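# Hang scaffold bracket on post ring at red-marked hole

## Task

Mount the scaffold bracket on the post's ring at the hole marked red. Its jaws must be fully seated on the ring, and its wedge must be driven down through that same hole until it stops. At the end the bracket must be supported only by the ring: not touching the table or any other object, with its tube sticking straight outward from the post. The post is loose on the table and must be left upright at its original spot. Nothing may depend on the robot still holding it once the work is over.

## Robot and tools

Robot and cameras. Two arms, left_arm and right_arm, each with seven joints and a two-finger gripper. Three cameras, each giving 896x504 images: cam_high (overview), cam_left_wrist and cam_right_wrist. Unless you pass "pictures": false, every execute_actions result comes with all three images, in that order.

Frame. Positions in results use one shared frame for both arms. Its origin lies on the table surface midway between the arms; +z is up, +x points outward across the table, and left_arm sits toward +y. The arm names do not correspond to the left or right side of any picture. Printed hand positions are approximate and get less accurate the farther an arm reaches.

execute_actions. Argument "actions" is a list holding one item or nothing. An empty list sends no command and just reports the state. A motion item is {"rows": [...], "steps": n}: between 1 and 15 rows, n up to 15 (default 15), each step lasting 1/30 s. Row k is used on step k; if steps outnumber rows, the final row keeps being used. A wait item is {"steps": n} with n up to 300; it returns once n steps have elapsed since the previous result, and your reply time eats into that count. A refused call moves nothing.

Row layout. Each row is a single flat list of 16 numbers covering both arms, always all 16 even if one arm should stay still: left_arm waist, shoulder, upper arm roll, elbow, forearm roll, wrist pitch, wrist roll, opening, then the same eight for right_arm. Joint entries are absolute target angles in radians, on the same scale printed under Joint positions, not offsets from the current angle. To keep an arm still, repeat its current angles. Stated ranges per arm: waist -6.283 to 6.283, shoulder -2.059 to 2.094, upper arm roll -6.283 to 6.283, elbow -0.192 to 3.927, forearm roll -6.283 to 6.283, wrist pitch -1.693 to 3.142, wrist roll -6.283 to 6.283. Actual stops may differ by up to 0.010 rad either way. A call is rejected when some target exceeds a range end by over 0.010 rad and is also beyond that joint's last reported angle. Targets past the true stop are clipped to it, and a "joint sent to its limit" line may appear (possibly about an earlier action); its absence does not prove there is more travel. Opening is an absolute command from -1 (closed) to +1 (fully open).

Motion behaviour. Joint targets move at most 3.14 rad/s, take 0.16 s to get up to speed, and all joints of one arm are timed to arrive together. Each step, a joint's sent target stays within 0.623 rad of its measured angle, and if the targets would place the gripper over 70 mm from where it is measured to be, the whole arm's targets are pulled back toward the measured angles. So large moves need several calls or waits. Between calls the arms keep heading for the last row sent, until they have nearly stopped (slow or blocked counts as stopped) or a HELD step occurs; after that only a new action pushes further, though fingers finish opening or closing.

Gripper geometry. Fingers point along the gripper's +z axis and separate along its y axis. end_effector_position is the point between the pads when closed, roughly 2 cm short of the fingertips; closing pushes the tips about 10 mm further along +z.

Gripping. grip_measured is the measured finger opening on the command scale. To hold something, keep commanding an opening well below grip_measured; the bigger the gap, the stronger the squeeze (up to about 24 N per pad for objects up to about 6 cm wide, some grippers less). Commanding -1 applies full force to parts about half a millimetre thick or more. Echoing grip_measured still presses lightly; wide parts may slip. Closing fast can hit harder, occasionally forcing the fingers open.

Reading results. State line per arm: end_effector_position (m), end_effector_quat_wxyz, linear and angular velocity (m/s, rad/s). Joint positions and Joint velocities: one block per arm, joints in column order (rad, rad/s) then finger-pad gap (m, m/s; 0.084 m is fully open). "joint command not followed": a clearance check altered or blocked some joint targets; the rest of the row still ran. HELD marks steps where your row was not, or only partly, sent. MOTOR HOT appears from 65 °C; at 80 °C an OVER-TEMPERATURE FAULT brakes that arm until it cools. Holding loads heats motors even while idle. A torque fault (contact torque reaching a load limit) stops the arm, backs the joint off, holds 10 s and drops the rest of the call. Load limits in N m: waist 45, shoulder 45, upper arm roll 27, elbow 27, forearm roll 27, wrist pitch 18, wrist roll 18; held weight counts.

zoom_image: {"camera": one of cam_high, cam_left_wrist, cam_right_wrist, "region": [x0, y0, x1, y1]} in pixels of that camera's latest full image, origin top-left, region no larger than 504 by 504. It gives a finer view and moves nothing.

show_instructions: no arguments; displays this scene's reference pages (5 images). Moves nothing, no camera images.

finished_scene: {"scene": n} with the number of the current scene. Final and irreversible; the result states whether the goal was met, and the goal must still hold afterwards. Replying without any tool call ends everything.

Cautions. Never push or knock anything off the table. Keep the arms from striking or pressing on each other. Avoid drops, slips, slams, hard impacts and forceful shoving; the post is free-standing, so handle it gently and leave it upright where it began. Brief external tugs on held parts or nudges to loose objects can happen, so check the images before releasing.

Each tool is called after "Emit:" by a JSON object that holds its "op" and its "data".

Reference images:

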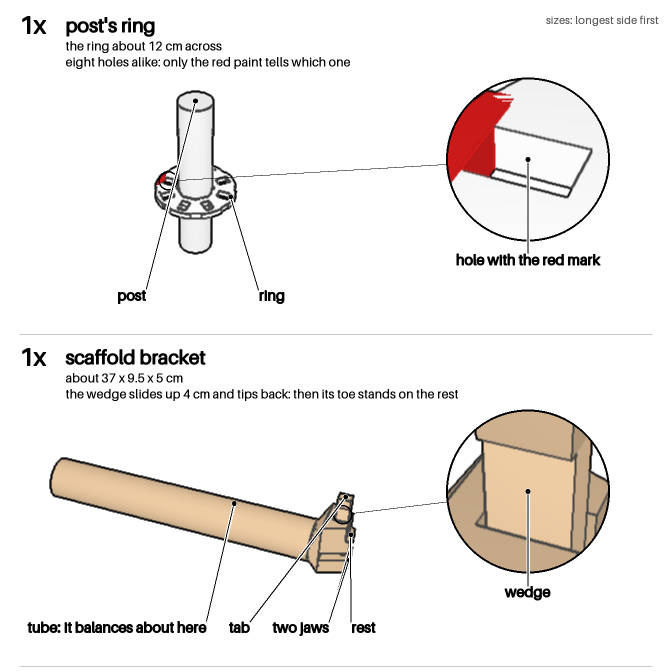

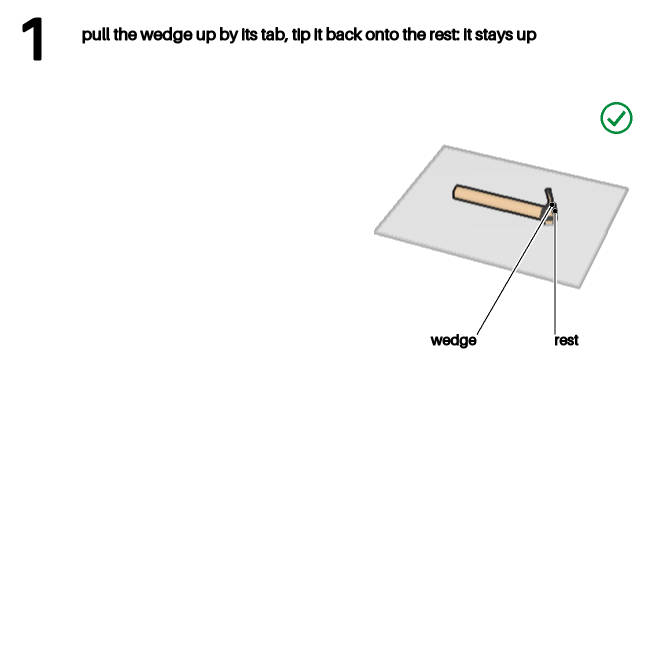

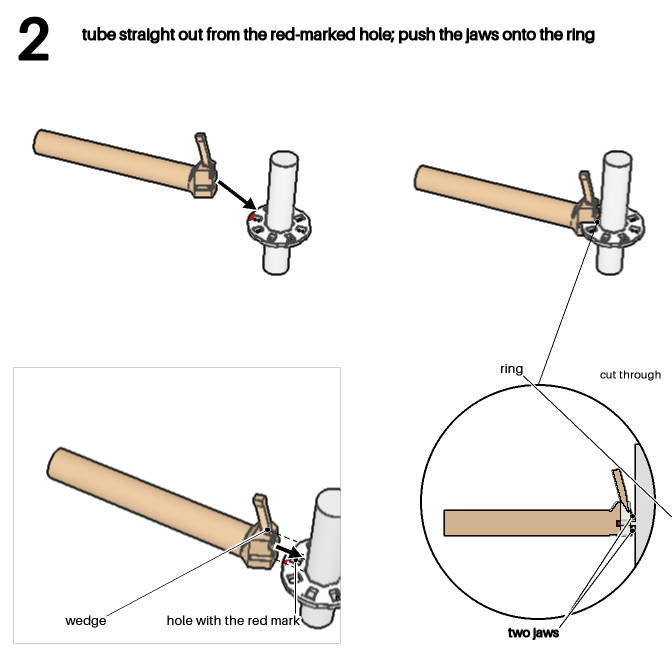

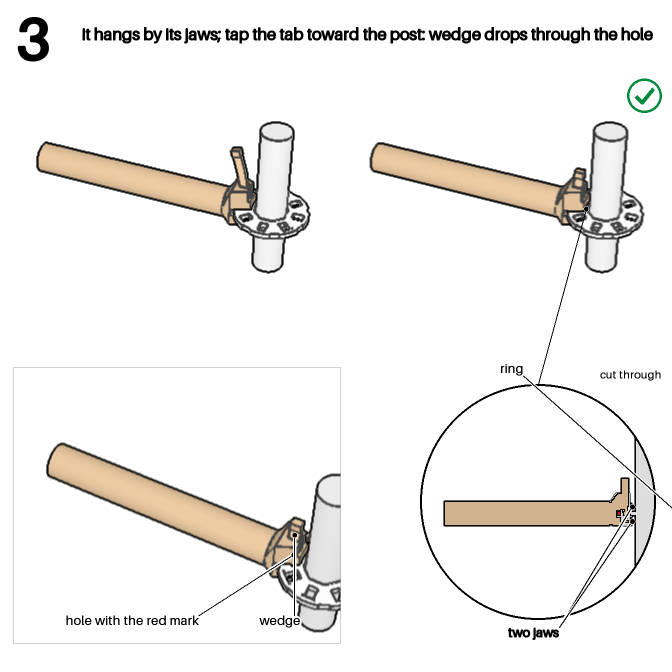

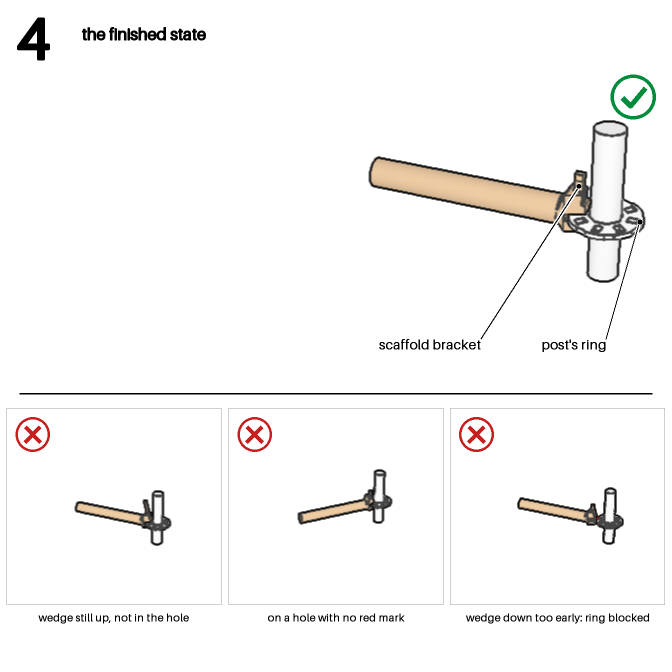

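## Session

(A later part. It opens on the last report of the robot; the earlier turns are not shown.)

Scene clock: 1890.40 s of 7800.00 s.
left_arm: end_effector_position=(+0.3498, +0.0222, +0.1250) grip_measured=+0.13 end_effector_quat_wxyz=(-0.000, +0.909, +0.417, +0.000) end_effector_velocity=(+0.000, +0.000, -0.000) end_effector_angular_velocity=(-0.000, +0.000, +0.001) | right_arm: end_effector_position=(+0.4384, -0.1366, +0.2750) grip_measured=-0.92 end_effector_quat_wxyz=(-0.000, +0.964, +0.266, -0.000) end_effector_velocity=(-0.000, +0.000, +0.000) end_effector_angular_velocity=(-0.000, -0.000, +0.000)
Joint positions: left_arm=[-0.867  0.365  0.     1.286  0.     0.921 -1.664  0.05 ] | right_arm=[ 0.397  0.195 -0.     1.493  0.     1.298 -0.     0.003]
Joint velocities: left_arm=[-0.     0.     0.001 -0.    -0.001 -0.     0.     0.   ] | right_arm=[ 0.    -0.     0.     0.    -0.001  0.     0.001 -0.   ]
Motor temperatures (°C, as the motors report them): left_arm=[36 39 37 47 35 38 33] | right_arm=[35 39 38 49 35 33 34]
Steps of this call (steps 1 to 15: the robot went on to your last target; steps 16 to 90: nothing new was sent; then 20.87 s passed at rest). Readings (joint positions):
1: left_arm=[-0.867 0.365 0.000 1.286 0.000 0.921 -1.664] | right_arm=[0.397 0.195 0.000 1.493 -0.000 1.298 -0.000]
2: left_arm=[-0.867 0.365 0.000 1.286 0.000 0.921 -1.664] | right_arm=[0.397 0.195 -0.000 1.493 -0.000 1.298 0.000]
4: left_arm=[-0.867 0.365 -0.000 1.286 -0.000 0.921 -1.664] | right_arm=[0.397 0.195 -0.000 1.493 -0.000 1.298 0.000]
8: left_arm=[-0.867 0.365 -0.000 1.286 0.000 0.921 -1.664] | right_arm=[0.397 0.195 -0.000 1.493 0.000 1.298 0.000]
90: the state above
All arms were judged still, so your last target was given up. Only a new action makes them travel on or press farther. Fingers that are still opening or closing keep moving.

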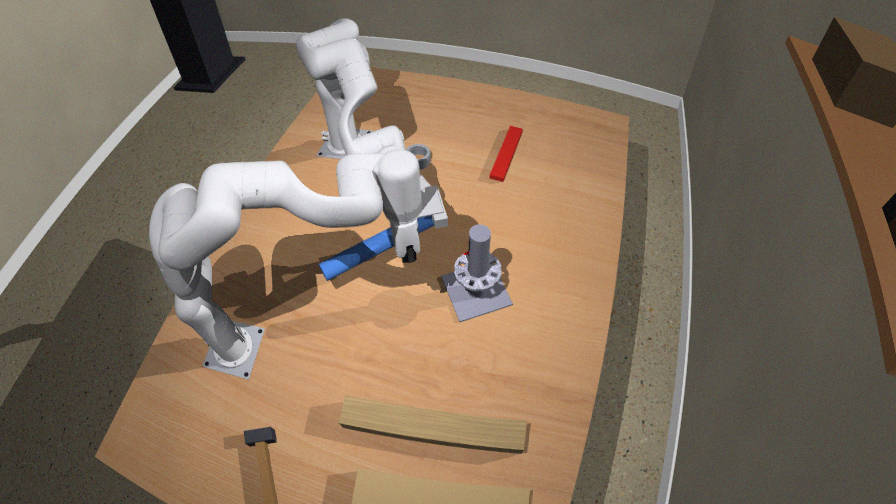

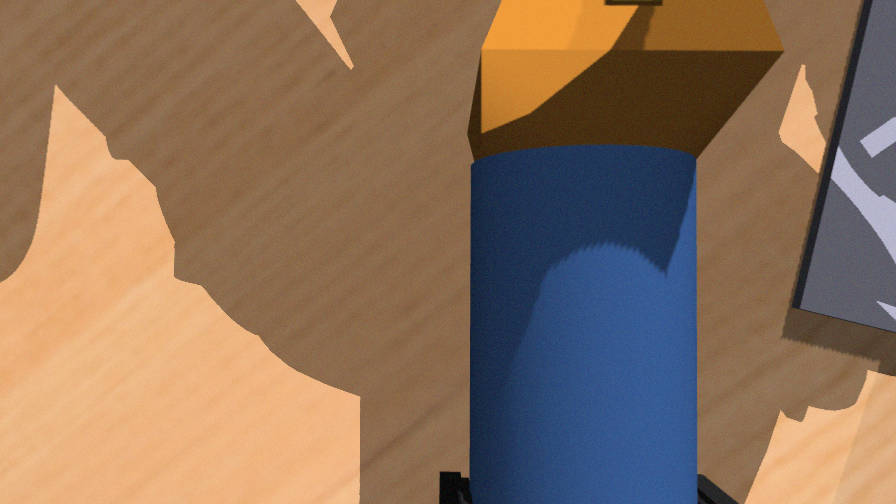

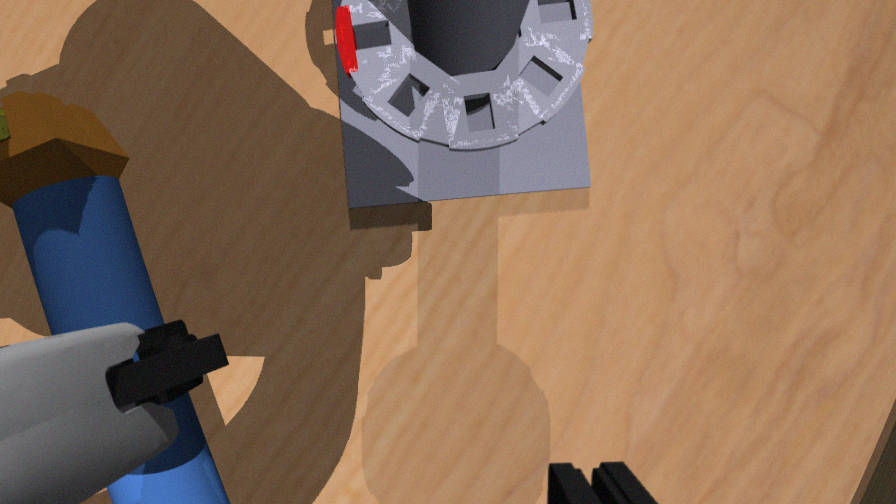

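Emit:
{"op": "execute_actions", "data": {"actions": [{"rows":[[-0.8666,0.3648,0,1.2858,0,0.9211,-1.6622,-1,0.397,0.195,0,1.4927,0,1.2977,0,-0.9],[-0.8660,0.3645,0,1.2854,0,0.9209,-1.6580,-1,0.397,0.195,0,1.4927,0,1.2977,0,-0.9],[-0.8649,0.3639,0,1.2846,0,0.9207,-1.6509,-1,0.397,0.195,0,1.4927,0,1.2977,0,-0.9],[-0.8635,0.3631,0,1.2835,0,0.9204,-1.6411,-1,0.397,0.195,0,1.4927,0,1.2977,0,-0.9],[-0.8617,0.3621,0,1.2821,0,0.9199,-1.6285,-1,0.397,0.195,0,1.4927,0,1.2977,0,-0.9],[-0.8594,0.3609,0,1.2803,0,0.9194,-1.6131,-1,0.397,0.195,0,1.4927,0,1.2977,0,-0.9],[-0.8568,0.3595,0,1.2783,0,0.9188,-1.5951,-1,0.397,0.195,0,1.4927,0,1.2977,0,-0.9],[-0.8538,0.3579,0,1.2760,0,0.9181,-1.5745,-1,0.397,0.195,0,1.4927,0,1.2977,0,-0.9],[-0.8504,0.3560,0,1.2734,0,0.9174,-1.5512,-1,0.397,0.195,0,1.4927,0,1.2977,0,-0.9],[-0.8466,0.3540,0,1.2705,0,0.9165,-1.5255,-1,0.397,0.195,0,1.4927,0,1.2977,0,-0.9],[-0.8425,0.3518,0,1.2674,0,0.9156,-1.4972,-1,0.397,0.195,0,1.4927,0,1.2977,0,-0.9],[-0.8380,0.3494,0,1.2639,0,0.9146,-1.4667,-1,0.397,0.195,0,1.4927,0,1.2977,0,-0.9],[-0.8332,0.3468,0,1.2603,0,0.9135,-1.4338,-1,0.397,0.195,0,1.4927,0,1.2977,0,-0.9],[-0.8281,0.3440,0,1.2563,0,0.9123,-1.3988,-1,0.397,0.195,0,1.4927,0,1.2977,0,-0.9],[-0.8226,0.3411,0,1.2522,0,0.9111,-1.3616,-1,0.397,0.195,0,1.4927,0,1.2977,0,-0.9]],"steps":15}], "pictures": false}}

Emit:
{"op": "execute_actions", "data": {"actions": [{"rows":[[-0.8169,0.3380,0,1.2478,0,0.9098,-1.3225,-1,0.397,0.195,0,1.4927,0,1.2977,0,-0.9],[-0.8109,0.3347,0,1.2432,0,0.9084,-1.2814,-1,0.397,0.195,0,1.4927,0,1.2977,0,-0.9],[-0.8046,0.3314,0,1.2384,0,0.9070,-1.2386,-1,0.397,0.195,0,1.4927,0,1.2977,0,-0.9],[-0.7981,0.3279,0,1.2334,0,0.9055,-1.1941,-1,0.397,0.195,0,1.4927,0,1.2977,0,-0.9],[-0.7914,0.3242,0,1.2283,0,0.9040,-1.1481,-1,0.397,0.195,0,1.4927,0,1.2977,0,-0.9],[-0.7845,0.3205,0,1.2229,0,0.9024,-1.1006,-1,0.397,0.195,0,1.4927,0,1.2977,0,-0.9],[-0.7773,0.3166,0,1.2175,0,0.9008,-1.0519,-1,0.397,0.195,0,1.4927,0,1.2977,0,-0.9],[-0.7700,0.3127,0,1.2119,0,0.8992,-1.0020,-1,0.397,0.195,0,1.4927,0,1.2977,0,-0.9],[-0.7626,0.3087,0,1.2062,0,0.8975,-0.9511,-1,0.397,0.195,0,1.4927,0,1.2977,0,-0.9],[-0.7550,0.3046,0,1.2004,0,0.8958,-0.8994,-1,0.397,0.195,0,1.4927,0,1.2977,0,-0.9],[-0.7474,0.3005,0,1.1945,0,0.8940,-0.8469,-1,0.397,0.195,0,1.4927,0,1.2977,0,-0.9],[-0.7396,0.2963,0,1.1886,0,0.8923,-0.7938,-1,0.397,0.195,0,1.4927,0,1.2977,0,-0.9],[-0.7318,0.2921,0,1.1826,0,0.8905,-0.7403,-1,0.397,0.195,0,1.4927,0,1.2977,0,-0.9],[-0.7239,0.2878,0,1.1765,0,0.8887,-0.6865,-1,0.397,0.195,0,1.4927,0,1.2977,0,-0.9],[-0.7160,0.2836,0,1.1705,0,0.8869,-0.6325,-1,0.397,0.195,0,1.4927,0,1.2977,0,-0.9]],"steps":15}], "pictures": false}}

Emit:
{"op": "execute_actions", "data": {"actions": [{"rows":[[-0.7081,0.2793,0,1.1645,0,0.8851,-0.5785,-1,0.397,0.195,0,1.4927,0,1.2977,0,-0.9],[-0.7002,0.2750,0,1.1584,0,0.8833,-0.5247,-1,0.397,0.195,0,1.4927,0,1.2977,0,-0.9],[-0.6924,0.2708,0,1.1524,0,0.8815,-0.4712,-1,0.397,0.195,0,1.4927,0,1.2977,0,-0.9],[-0.6846,0.2666,0,1.1465,0,0.8798,-0.4181,-1,0.397,0.195,0,1.4927,0,1.2977,0,-0.9],[-0.6770,0.2625,0,1.1406,0,0.8780,-0.3656,-1,0.397,0.195,0,1.4927,0,1.2977,0,-0.9],[-0.6694,0.2584,0,1.1348,0,0.8763,-0.3139,-1,0.397,0.195,0,1.4927,0,1.2977,0,-0.9],[-0.6620,0.2544,0,1.1291,0,0.8746,-0.2630,-1,0.397,0.195,0,1.4927,0,1.2977,0,-0.9],[-0.6547,0.2505,0,1.1235,0,0.8730,-0.2131,-1,0.397,0.195,0,1.4927,0,1.2977,0,-0.9],[-0.6475,0.2466,0,1.1181,0,0.8714,-0.1644,-1,0.397,0.195,0,1.4927,0,1.2977,0,-0.9],[-0.6406,0.2429,0,1.1128,0,0.8698,-0.1170,-1,0.397,0.195,0,1.4927,0,1.2977,0,-0.9],[-0.6339,0.2392,0,1.1076,0,0.8683,-0.0709,-1,0.397,0.195,0,1.4927,0,1.2977,0,-0.9],[-0.6274,0.2357,0,1.1026,0,0.8668,-0.0264,-1,0.397,0.195,0,1.4927,0,1.2977,0,-0.9],[-0.6211,0.2324,0,1.0978,0,0.8654,0.0164,-1,0.397,0.195,0,1.4927,0,1.2977,0,-0.9],[-0.6151,0.2291,0,1.0932,0,0.8640,0.0575,-1,0.397,0.195,0,1.4927,0,1.2977,0,-0.9],[-0.6094,0.2260,0,1.0888,0,0.8627,0.0966,-1,0.397,0.195,0,1.4927,0,1.2977,0,-0.9]],"steps":15}], "pictures": false}}

Emit:
{"op": "execute_actions", "data": {"actions": [{"rows":[[-0.6039,0.2231,0,1.0847,0,0.8615,0.1338,-1,0.397,0.195,0,1.4927,0,1.2977,0,-0.9],[-0.5988,0.2203,0,1.0807,0,0.8603,0.1688,-1,0.397,0.195,0,1.4927,0,1.2977,0,-0.9],[-0.5940,0.2177,0,1.0771,0,0.8592,0.2017,-1,0.397,0.195,0,1.4927,0,1.2977,0,-0.9],[-0.5895,0.2153,0,1.0736,0,0.8582,0.2322,-1,0.397,0.195,0,1.4927,0,1.2977,0,-0.9],[-0.5854,0.2131,0,1.0705,0,0.8573,0.2605,-1,0.397,0.195,0,1.4927,0,1.2977,0,-0.9],[-0.5816,0.2111,0,1.0676,0,0.8564,0.2862,-1,0.397,0.195,0,1.4927,0,1.2977,0,-0.9],[-0.5782,0.2092,0,1.0650,0,0.8557,0.3095,-1,0.397,0.195,0,1.4927,0,1.2977,0,-0.9],[-0.5752,0.2076,0,1.0627,0,0.8550,0.3301,-1,0.397,0.195,0,1.4927,0,1.2977,0,-0.9],[-0.5726,0.2062,0,1.0607,0,0.8544,0.3481,-1,0.397,0.195,0,1.4927,0,1.2977,0,-0.9],[-0.5703,0.2050,0,1.0589,0,0.8539,0.3635,-1,0.397,0.195,0,1.4927,0,1.2977,0,-0.9],[-0.5685,0.2040,0,1.0575,0,0.8534,0.3761,-1,0.397,0.195,0,1.4927,0,1.2977,0,-0.9],[-0.5671,0.2032,0,1.0564,0,0.8531,0.3859,-1,0.397,0.195,0,1.4927,0,1.2977,0,-0.9],[-0.5660,0.2026,0,1.0556,0,0.8529,0.3930,-1,0.397,0.195,0,1.4927,0,1.2977,0,-0.9],[-0.5654,0.2023,0,1.0552,0,0.8527,0.3972,-1,0.397,0.195,0,1.4927,0,1.2977,0,-0.9],[-0.5652,0.2022,0,1.0550,0,0.8527,0.3986,-1,0.397,0.195,0,1.4927,0,1.2977,0,-0.9]],"steps":15}], "pictures": false}}

Emit:
{"op": "execute_actions", "data": {"actions": [{"steps":10}]}}

Scene clock: 1990.07 s of 7800.00 s.
left_arm: end_effector_position=(+0.3570, +0.0358, +0.1253) grip_measured=+0.13 end_effector_quat_wxyz=(-0.000, +0.939, +0.345, +0.000) end_effector_velocity=(+0.033, +0.065, +0.001) end_effector_angular_velocity=(+0.002, +0.001, -0.725) | right_arm: end_effector_position=(+0.4384, -0.1366, +0.2750) grip_measured=-0.92 end_effector_quat_wxyz=(-0.000, +0.964, +0.266, -0.000) end_effector_velocity=(-0.001, +0.001, +0.000) end_effector_angular_velocity=(+0.001, +0.000, +0.001)
Joint positions: left_arm=[-0.84   0.35   0.     1.265  0.     0.915 -1.48   0.05 ] | right_arm=[ 0.397  0.195  0.     1.493  0.     1.298 -0.     0.003]
Joint velocities: left_arm=[ 0.126 -0.068  0.002 -0.098  0.    -0.028  0.852 -0.   ] | right_arm=[ 0.001 -0.001  0.    -0.     0.001 -0.     0.    -0.   ]
Motor temperatures (°C, as the motors report them): left_arm=[36 39 37 49 35 39 33] | right_arm=[35 39 38 49 35 33 34]
Steps of this call (steps 1 to 90: nothing new was sent; then 96.17 s passed at rest; steps 91 to 105: all 15 steps of this action). Readings (joint positions):
91: left_arm=[-0.867 0.365 -0.000 1.286 0.000 0.921 -1.664] | right_arm=[0.397 0.195 -0.000 1.493 0.000 1.298 0.000]
92: left_arm=[-0.867 0.365 -0.000 1.286 -0.000 0.921 -1.663] | right_arm=[0.397 0.195 -0.000 1.493 -0.000 1.298 -0.000]
94: left_arm=[-0.866 0.365 -0.000 1.285 -0.000 0.921 -1.658] | right_arm=[0.397 0.195 0.000 1.493 -0.000 1.298 -0.000]
98: left_arm=[-0.862 0.362 -0.000 1.282 -0.000 0.920 -1.625] | right_arm=[0.397 0.195 -0.000 1.493 -0.000 1.298 -0.000]
105: the state above

Scene clock: 1990.57 s of 7800.00 s.
left_arm: end_effector_position=(+0.3779, +0.0831, +0.1258) grip_measured=+0.13 end_effector_quat_wxyz=(-0.000, +0.996, +0.085, +0.000) end_effector_velocity=(+0.044, +0.118, -0.000) end_effector_angular_velocity=(+0.001, +0.001, -1.302) | right_arm: end_effector_position=(+0.4384, -0.1366, +0.2750) grip_measured=-0.92 end_effector_quat_wxyz=(-0.000, +0.964, +0.266, -0.000) end_effector_velocity=(+0.000, -0.000, -0.000) end_effector_angular_velocity=(+0.000, +0.001, +0.001)
Joint positions: left_arm=[-0.748  0.301  0.     1.195  0.     0.894 -0.854  0.05 ] | right_arm=[ 0.397  0.195 -0.     1.493  0.     1.298 -0.     0.003]
Joint velocities: left_arm=[ 0.225 -0.121  0.    -0.173 -0.    -0.051  1.528 -0.   ] | right_arm=[-0.001  0.001 -0.     0.     0.001  0.    -0.002  0.   ]
Motor temperatures (°C, as the motors report them): left_arm=[36 39 37 49 35 39 33] | right_arm=[35 39 38 49 35 33 34]
Steps of this call (steps 1 to 15: all 15 steps of this action). Readings (joint positions):
1: left_arm=[-0.836 0.348 0.000 1.262 0.000 0.914 -1.450] | right_arm=[0.397 0.195 0.000 1.493 0.000 1.298 0.000]
2: left_arm=[-0.831 0.346 0.000 1.259 0.000 0.913 -1.419] | right_arm=[0.397 0.195 0.000 1.493 -0.000 1.298 -0.000]
4: left_arm=[-0.821 0.340 0.000 1.251 0.000 0.911 -1.349] | right_arm=[0.397 0.195 -0.000 1.493 0.000 1.298 0.000]
8: left_arm=[-0.797 0.327 0.000 1.233 0.000 0.905 -1.189] | right_arm=[0.397 0.195 0.000 1.493 -0.000 1.298 0.000]
15: the state above

Scene clock: 1991.07 s of 7800.00 s.
left_arm: end_effector_position=(+0.3958, +0.1424, +0.1256) grip_measured=+0.13 end_effector_quat_wxyz=(-0.000, +0.970, -0.242, +0.000) end_effector_velocity=(+0.025, +0.107, -0.001) end_effector_angular_velocity=(+0.000, -0.000, -1.177) | right_arm: end_effector_position=(+0.4384, -0.1366, +0.2750) grip_measured=-0.92 end_effector_quat_wxyz=(-0.000, +0.964, +0.266, -0.000) end_effector_velocity=(-0.000, +0.000, -0.000) end_effector_angular_velocity=(-0.001, -0.000, +0.003)
Joint positions: left_arm=[-0.635  0.24   0.     1.109  0.     0.869 -0.083  0.05 ] | right_arm=[ 0.397  0.195  0.     1.493 -0.     1.298 -0.     0.003]
Joint velocities: left_arm=[ 0.204 -0.109  0.    -0.155 -0.    -0.046  1.381  0.   ] | right_arm=[ 0.001  0.     0.     0.    -0.001  0.    -0.001 -0.   ]
Motor temperatures (°C, as the motors report them): left_arm=[36 39 37 49 35 39 33] | right_arm=[35 39 38 49 35 33 34]
Steps of this call (steps 1 to 15: all 15 steps of this action). Readings (joint positions):
1: left_arm=[-0.741 0.297 0.000 1.190 0.000 0.893 -0.803] | right_arm=[0.397 0.195 0.000 1.493 0.000 1.298 -0.000]
2: left_arm=[-0.733 0.293 0.000 1.184 0.000 0.891 -0.751] | right_arm=[0.397 0.195 -0.000 1.493 0.000 1.298 -0.000]
4: left_arm=[-0.718 0.284 0.000 1.172 0.000 0.887 -0.645] | right_arm=[0.397 0.195 0.000 1.493 0.000 1.298 -0.000]
8: left_arm=[-0.687 0.268 0.000 1.148 0.000 0.880 -0.433] | right_arm=[0.397 0.195 0.000 1.493 0.000 1.298 0.000]
15: the state above

Scene clock: 1991.57 s of 7800.00 s.
left_arm: end_effector_position=(+0.4024, +0.1774, +0.1251) grip_measured=+0.13 end_effector_quat_wxyz=(-0.000, +0.905, -0.425, +0.000) end_effector_velocity=(+0.003, +0.023, -0.001) end_effector_angular_velocity=(+0.000, +0.001, -0.252) | right_arm: end_effector_position=(+0.4384, -0.1366, +0.2750) grip_measured=-0.92 end_effector_quat_wxyz=(-0.000, +0.964, +0.266, -0.000) end_effector_velocity=(+0.000, -0.001, -0.000) end_effector_angular_velocity=(-0.002, -0.001, +0.002)
Joint positions: left_arm=[-0.569  0.204  0.     1.058  0.     0.854  0.372  0.05 ] | right_arm=[ 0.397  0.195  0.     1.493  0.     1.298 -0.     0.003]
Joint velocities: left_arm=[ 0.043 -0.023 -0.    -0.034 -0.    -0.01   0.295 -0.   ] | right_arm=[-0.001 -0.     0.    -0.001 -0.002 -0.    -0.003 -0.   ]
Motor temperatures (°C, as the motors report them): left_arm=[36 39 37 49 35 39 33] | right_arm=[35 39 38 49 35 33 34]
Steps of this call (steps 1 to 15: all 15 steps of this action). Readings (joint positions):
1: left_arm=[-0.629 0.236 0.000 1.104 0.000 0.867 -0.037] | right_arm=[0.397 0.195 -0.000 1.493 -0.000 1.298 -0.000]
2: left_arm=[-0.622 0.233 0.000 1.099 0.000 0.866 0.007] | right_arm=[0.397 0.195 0.000 1.493 -0.000 1.298 0.000]
4: left_arm=[-0.610 0.226 0.000 1.090 0.000 0.863 0.089] | right_arm=[0.397 0.195 0.000 1.493 0.000 1.298 0.000]
8: left_arm=[-0.590 0.215 0.000 1.074 0.000 0.858 0.229] | right_arm=[0.397 0.195 -0.000 1.493 0.000 1.298 -0.000]
15: the state above

Scene clock: 1991.90 s of 7800.00 s.
left_arm: end_effector_position=(+0.4025, +0.1790, +0.1251) grip_measured=+0.13 end_effector_quat_wxyz=(+0.000, +0.901, -0.435, +0.000) end_effector_velocity=(+0.001, +0.002, +0.000) end_effector_angular_velocity=(+0.001, -0.001, -0.003) | right_arm: end_effector_position=(+0.4384, -0.1366, +0.2750) grip_measured=-0.92 end_effector_quat_wxyz=(-0.000, +0.964, +0.266, -0.000) end_effector_velocity=(-0.000, +0.001, +0.001) end_effector_angular_velocity=(+0.001, -0.001, +0.001)
Joint positions: left_arm=[-0.566  0.202 -0.     1.055 -0.     0.853  0.398  0.05 ] | right_arm=[ 0.397  0.195 -0.     1.493 -0.     1.298 -0.     0.003]
Joint velocities: left_arm=[ 0.002 -0.001  0.002 -0.     0.    -0.     0.007  0.   ] | right_arm=[ 0.    -0.001  0.     0.     0.001  0.    -0.    -0.   ]
Motor temperatures (°C, as the motors report them): left_arm=[36 39 37 49 35 39 33] | right_arm=[35 39 38 49 35 33 34]
Steps of this call (steps 1 to 10: the robot went on to your last target). Readings (joint positions):
1: left_arm=[-0.568 0.204 0.000 1.057 0.000 0.853 0.381] | right_arm=[0.397 0.195 0.000 1.493 -0.000 1.298 -0.000]
2: left_arm=[-0.567 0.203 0.000 1.056 0.000 0.853 0.386] | right_arm=[0.397 0.195 0.000 1.493 -0.000 1.298 -0.000]
4: left_arm=[-0.566 0.203 -0.000 1.056 -0.000 0.853 0.393] | right_arm=[0.397 0.195 0.000 1.493 -0.000 1.298 0.000]
8: left_arm=[-0.566 0.202 -0.000 1.055 -0.000 0.853 0.397] | right_arm=[0.397 0.195 -0.000 1.493 -0.000 1.298 -0.000]
10: the state above

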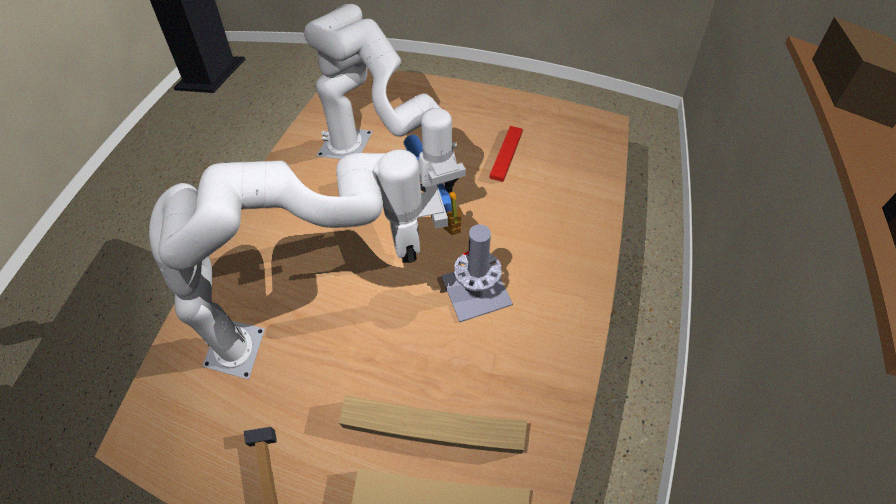

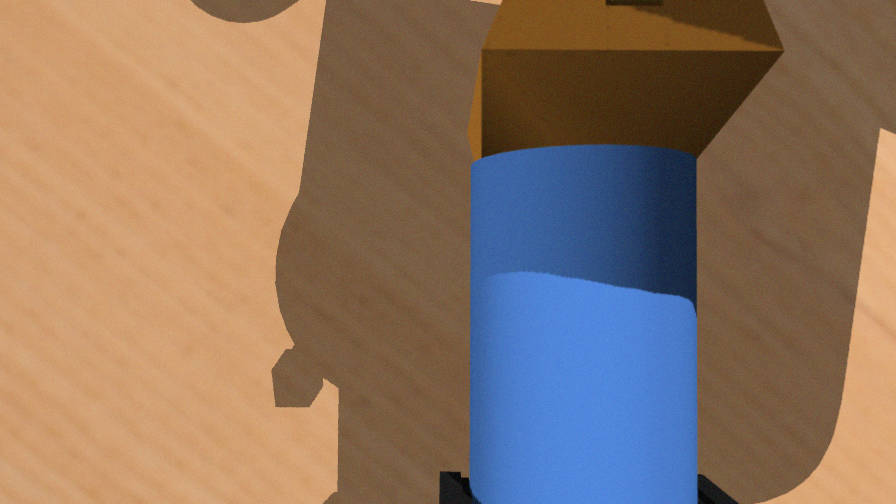

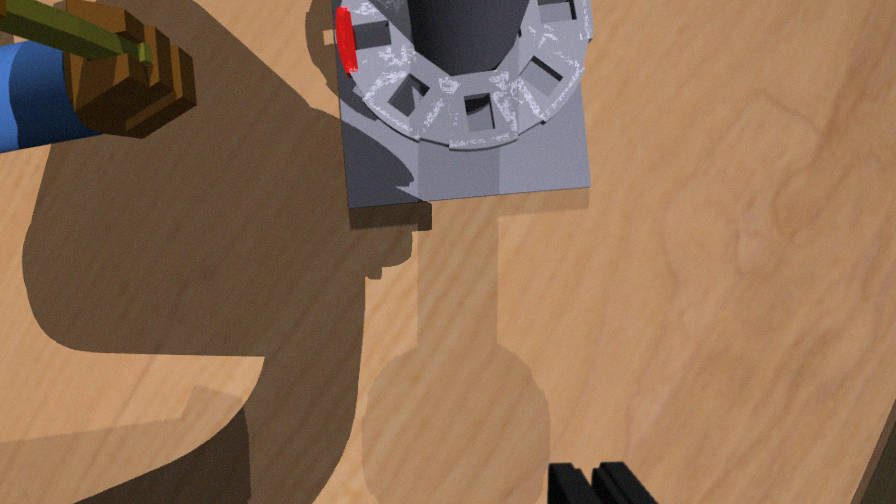

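Emit:
{"op": "execute_actions", "data": {"actions": [{"rows":[[-0.5654,0.2033,0,1.0562,0,0.8528,0.3984,-1,0.397,0.195,0,1.4927,0,1.2977,0,-0.9],[-0.5662,0.2066,0,1.0599,0,0.8532,0.3976,-1,0.397,0.195,0,1.4927,0,1.2977,0,-0.9],[-0.5673,0.2120,0,1.0659,0,0.8538,0.3965,-1,0.397,0.195,0,1.4927,0,1.2977,0,-0.9],[-0.5689,0.2194,0,1.0742,0,0.8546,0.3949,-1,0.397,0.195,0,1.4927,0,1.2977,0,-0.9],[-0.5709,0.2286,0,1.0844,0,0.8557,0.3929,-1,0.397,0.195,0,1.4927,0,1.2977,0,-0.9],[-0.5732,0.2394,0,1.0964,0,0.8569,0.3906,-1,0.397,0.195,0,1.4927,0,1.2977,0,-0.9],[-0.5758,0.2515,0,1.1098,0,0.8582,0.3880,-1,0.397,0.195,0,1.4927,0,1.2977,0,-0.9],[-0.5787,0.2646,0,1.1243,0,0.8597,0.3851,-1,0.397,0.195,0,1.4927,0,1.2977,0,-0.9],[-0.5816,0.2783,0,1.1397,0,0.8613,0.3822,-1,0.397,0.195,0,1.4927,0,1.2977,0,-0.9],[-0.5847,0.2925,0,1.1554,0,0.8629,0.3791,-1,0.397,0.195,0,1.4927,0,1.2977,0,-0.9],[-0.5878,0.3066,0,1.1710,0,0.8644,0.3760,-1,0.397,0.195,0,1.4927,0,1.2977,0,-0.9],[-0.5907,0.3203,0,1.1864,0,0.8660,0.3731,-1,0.397,0.195,0,1.4927,0,1.2977,0,-0.9],[-0.5936,0.3334,0,1.2009,0,0.8675,0.3702,-1,0.397,0.195,0,1.4927,0,1.2977,0,-0.9],[-0.5962,0.3455,0,1.2143,0,0.8688,0.3676,-1,0.397,0.195,0,1.4927,0,1.2977,0,-0.9],[-0.5985,0.3563,0,1.2263,0,0.8700,0.3653,-1,0.397,0.195,0,1.4927,0,1.2977,0,-0.9]],"steps":15}], "pictures": false}}

Emit:
{"op": "execute_actions", "data": {"actions": [{"rows":[[-0.6005,0.3655,0,1.2365,0,0.8711,0.3633,-1,0.397,0.195,0,1.4927,0,1.2977,0,-0.9],[-0.6021,0.3729,0,1.2448,0,0.8719,0.3617,-1,0.397,0.195,0,1.4927,0,1.2977,0,-0.9],[-0.6032,0.3783,0,1.2508,0,0.8725,0.3606,-1,0.397,0.195,0,1.4927,0,1.2977,0,-0.9],[-0.6040,0.3816,0,1.2545,0,0.8729,0.3598,-1,0.397,0.195,0,1.4927,0,1.2977,0,-0.9],[-0.6042,0.3827,0,1.2557,0,0.8730,0.3596,-1,0.397,0.195,0,1.4927,0,1.2977,0,-0.9]],"steps":15}]}}

Scene clock: 2029.80 s of 7800.00 s.
left_arm: end_effector_position=(+0.4248, +0.1522, +0.1147) grip_measured=+0.13 end_effector_quat_wxyz=(+0.000, +0.900, -0.435, +0.000) end_effector_velocity=(+0.070, -0.094, -0.043) end_effector_angular_velocity=(+0.001, +0.003, -0.005) | right_arm: end_effector_position=(+0.4384, -0.1366, +0.2750) grip_measured=-0.92 end_effector_quat_wxyz=(-0.000, +0.964, +0.266, -0.000) end_effector_velocity=(+0.000, -0.000, +0.000) end_effector_angular_velocity=(-0.001, -0.001, +0.001)
Joint positions: left_arm=[-0.59   0.315 -0.     1.181 -0.     0.865  0.374  0.05 ] | right_arm=[ 0.397  0.195  0.     1.493  0.     1.298 -0.     0.003]
Joint velocities: left_arm=[-0.086  0.388 -0.002  0.426 -0.     0.042 -0.083 -0.   ] | right_arm=[-0.    -0.     0.     0.    -0.001  0.    -0.001  0.   ]
Motor temperatures (°C, as the motors report them): left_arm=[36 39 37 49 35 39 33] | right_arm=[35 39 38 49 35 33 34]
Steps of this call (steps 1 to 30: the robot went on to your last target; steps 31 to 90: nothing new was sent; then 34.40 s passed at rest; steps 91 to 105: all 15 steps of this action). Readings (joint positions):
91: left_arm=[-0.565 0.202 0.000 1.055 0.000 0.853 0.399] | right_arm=[0.397 0.195 -0.000 1.493 -0.000 1.298 0.000]
92: left_arm=[-0.565 0.203 0.000 1.055 0.000 0.853 0.399] | right_arm=[0.397 0.195 -0.000 1.493 -0.000 1.298 -0.000]
94: left_arm=[-0.566 0.206 0.000 1.059 0.000 0.853 0.398] | right_arm=[0.397 0.195 0.000 1.493 -0.000 1.298 -0.000]
98: left_arm=[-0.571 0.230 0.000 1.087 0.000 0.856 0.392] | right_arm=[0.397 0.195 -0.000 1.493 0.000 1.298 -0.000]
105: the state above

Scene clock: 2030.30 s of 7800.00 s.
left_arm: end_effector_position=(+0.4370, +0.1366, +0.1072) grip_measured=+0.13 end_effector_quat_wxyz=(-0.000, +0.901, -0.435, +0.000) end_effector_velocity=(-0.001, -0.003, -0.001) end_effector_angular_velocity=(-0.001, +0.001, -0.004) | right_arm: end_effector_position=(+0.4384, -0.1366, +0.2750) grip_measured=-0.92 end_effector_quat_wxyz=(-0.000, +0.964, +0.266, -0.000) end_effector_velocity=(-0.001, +0.001, -0.000) end_effector_angular_velocity=(+0.001, +0.001, +0.002)
Joint positions: left_arm=[-0.604  0.382  0.     1.255  0.     0.873  0.36   0.05 ] | right_arm=[0.397 0.195 0.    1.493 0.    1.298 0.    0.003]
Joint velocities: left_arm=[-0.002  0.005 -0.003  0.004 -0.     0.    -0.    -0.   ] | right_arm=[ 0.001  0.     0.001  0.     0.002  0.    -0.001  0.   ]
Motor temperatures (°C, as the motors report them): left_arm=[36 39 37 49 35 39 33] | right_arm=[35 39 38 49 35 33 34]
Steps of this call (steps 1 to 15: all 15 steps of this action). Readings (joint positions):
1: left_arm=[-0.593 0.328 -0.000 1.195 -0.000 0.866 0.372] | right_arm=[0.397 0.195 -0.000 1.493 -0.000 1.298 -0.000]
2: left_arm=[-0.595 0.340 -0.000 1.208 -0.000 0.868 0.369] | right_arm=[0.397 0.195 0.000 1.493 -0.000 1.298 -0.000]
4: left_arm=[-0.599 0.360 -0.001 1.229 -0.000 0.870 0.365] | right_arm=[0.397 0.195 0.000 1.493 -0.000 1.298 -0.000]
8: left_arm=[-0.603 0.378 -0.000 1.250 -0.000 0.872 0.361] | right_arm=[0.397 0.195 -0.000 1.493 0.000 1.298 -0.000]
15: the state above

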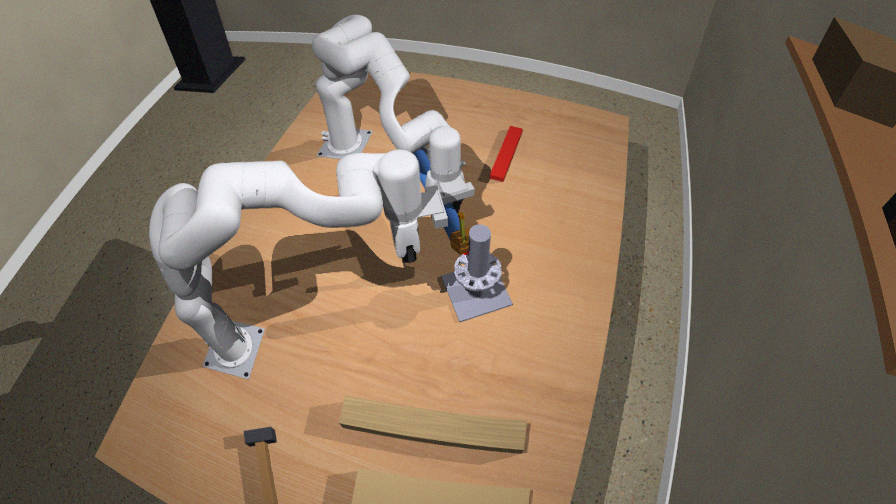

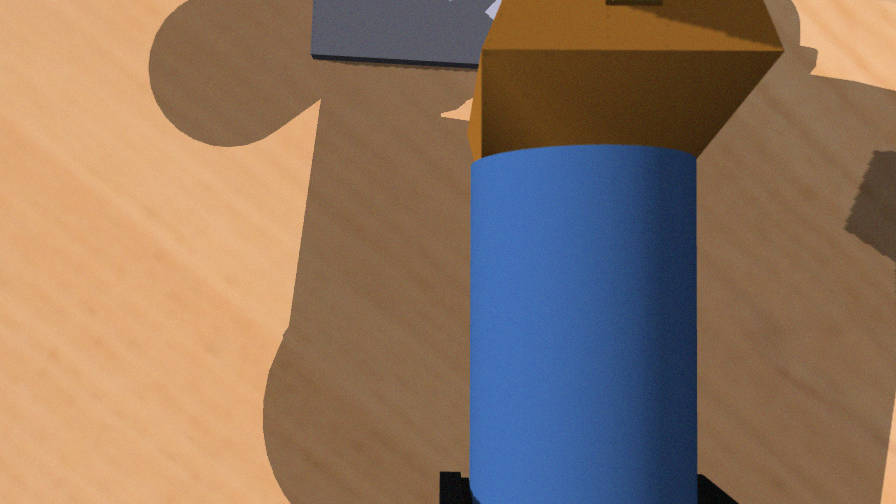

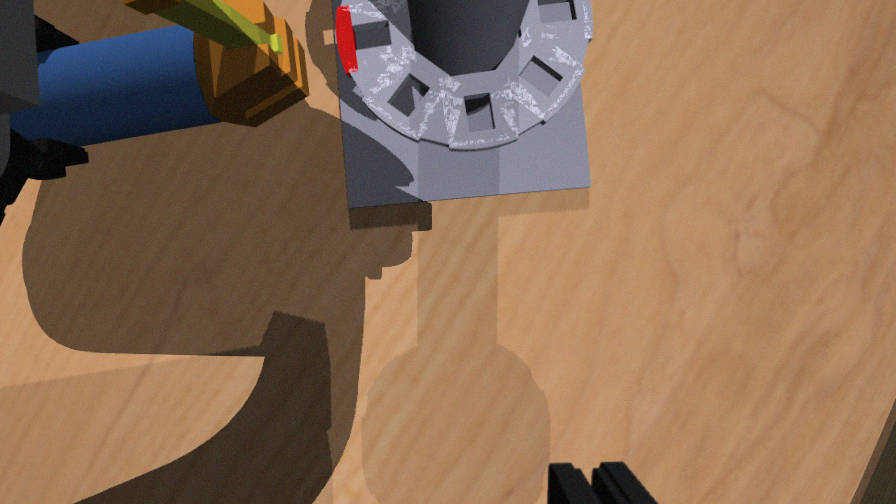

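Emit:
{"op": "zoom_image", "data": {"camera": "cam_right_wrist", "region": [0, 0, 504, 200]}}

Region (0, 0, 504, 200) of cam_right_wrist's 896x504 image, scaled by 1.000; it fills the top 200 rows of this view, and the rest is white.

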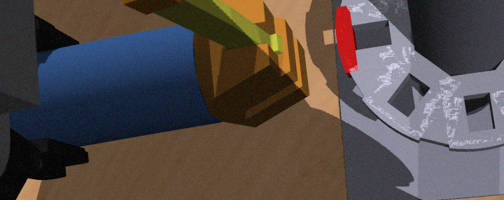

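Emit:
{"op": "zoom_image", "data": {"camera": "cam_right_wrist", "region": [170, 0, 420, 140]}}

Emit:
{"op": "zoom_image", "data": {"camera": "cam_right_wrist", "region": [0, 10, 250, 160]}}

Region (170, 0, 420, 140) of cam_right_wrist's 896x504 image, scaled by 2.016, with more detail than that image has; it fills the top 282 rows of this view, and the rest is white.

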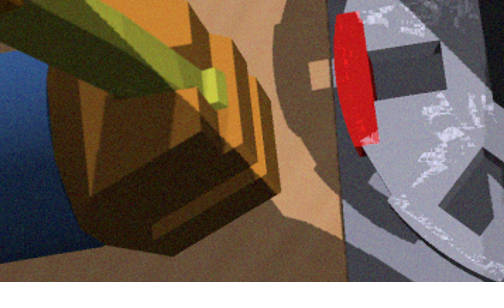

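Region (0, 10, 250, 160) of cam_right_wrist's 896x504 image, scaled by 2.016, with more detail than that image has; it fills the top 302 rows of this view, and the rest is white.

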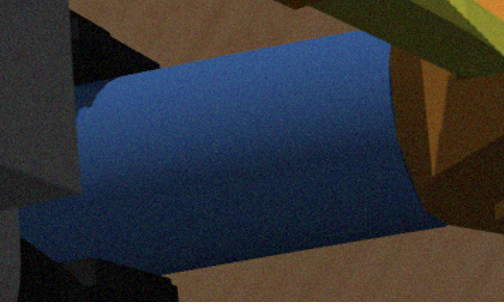

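Emit:
{"op": "zoom_image", "data": {"camera": "cam_high", "region": [420, 190, 530, 300]}}

Region (420, 190, 530, 300) of cam_high's 896x504 image, scaled by 4.582, with more detail than that image has.

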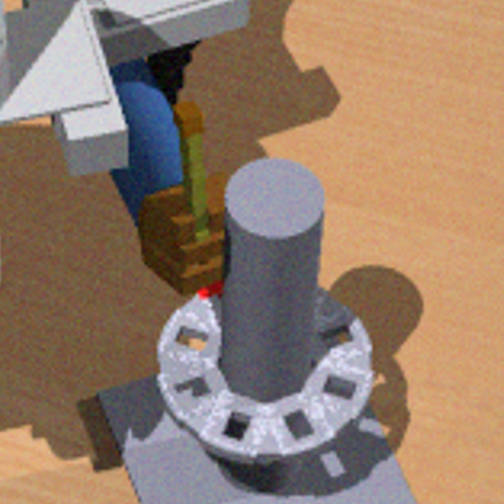

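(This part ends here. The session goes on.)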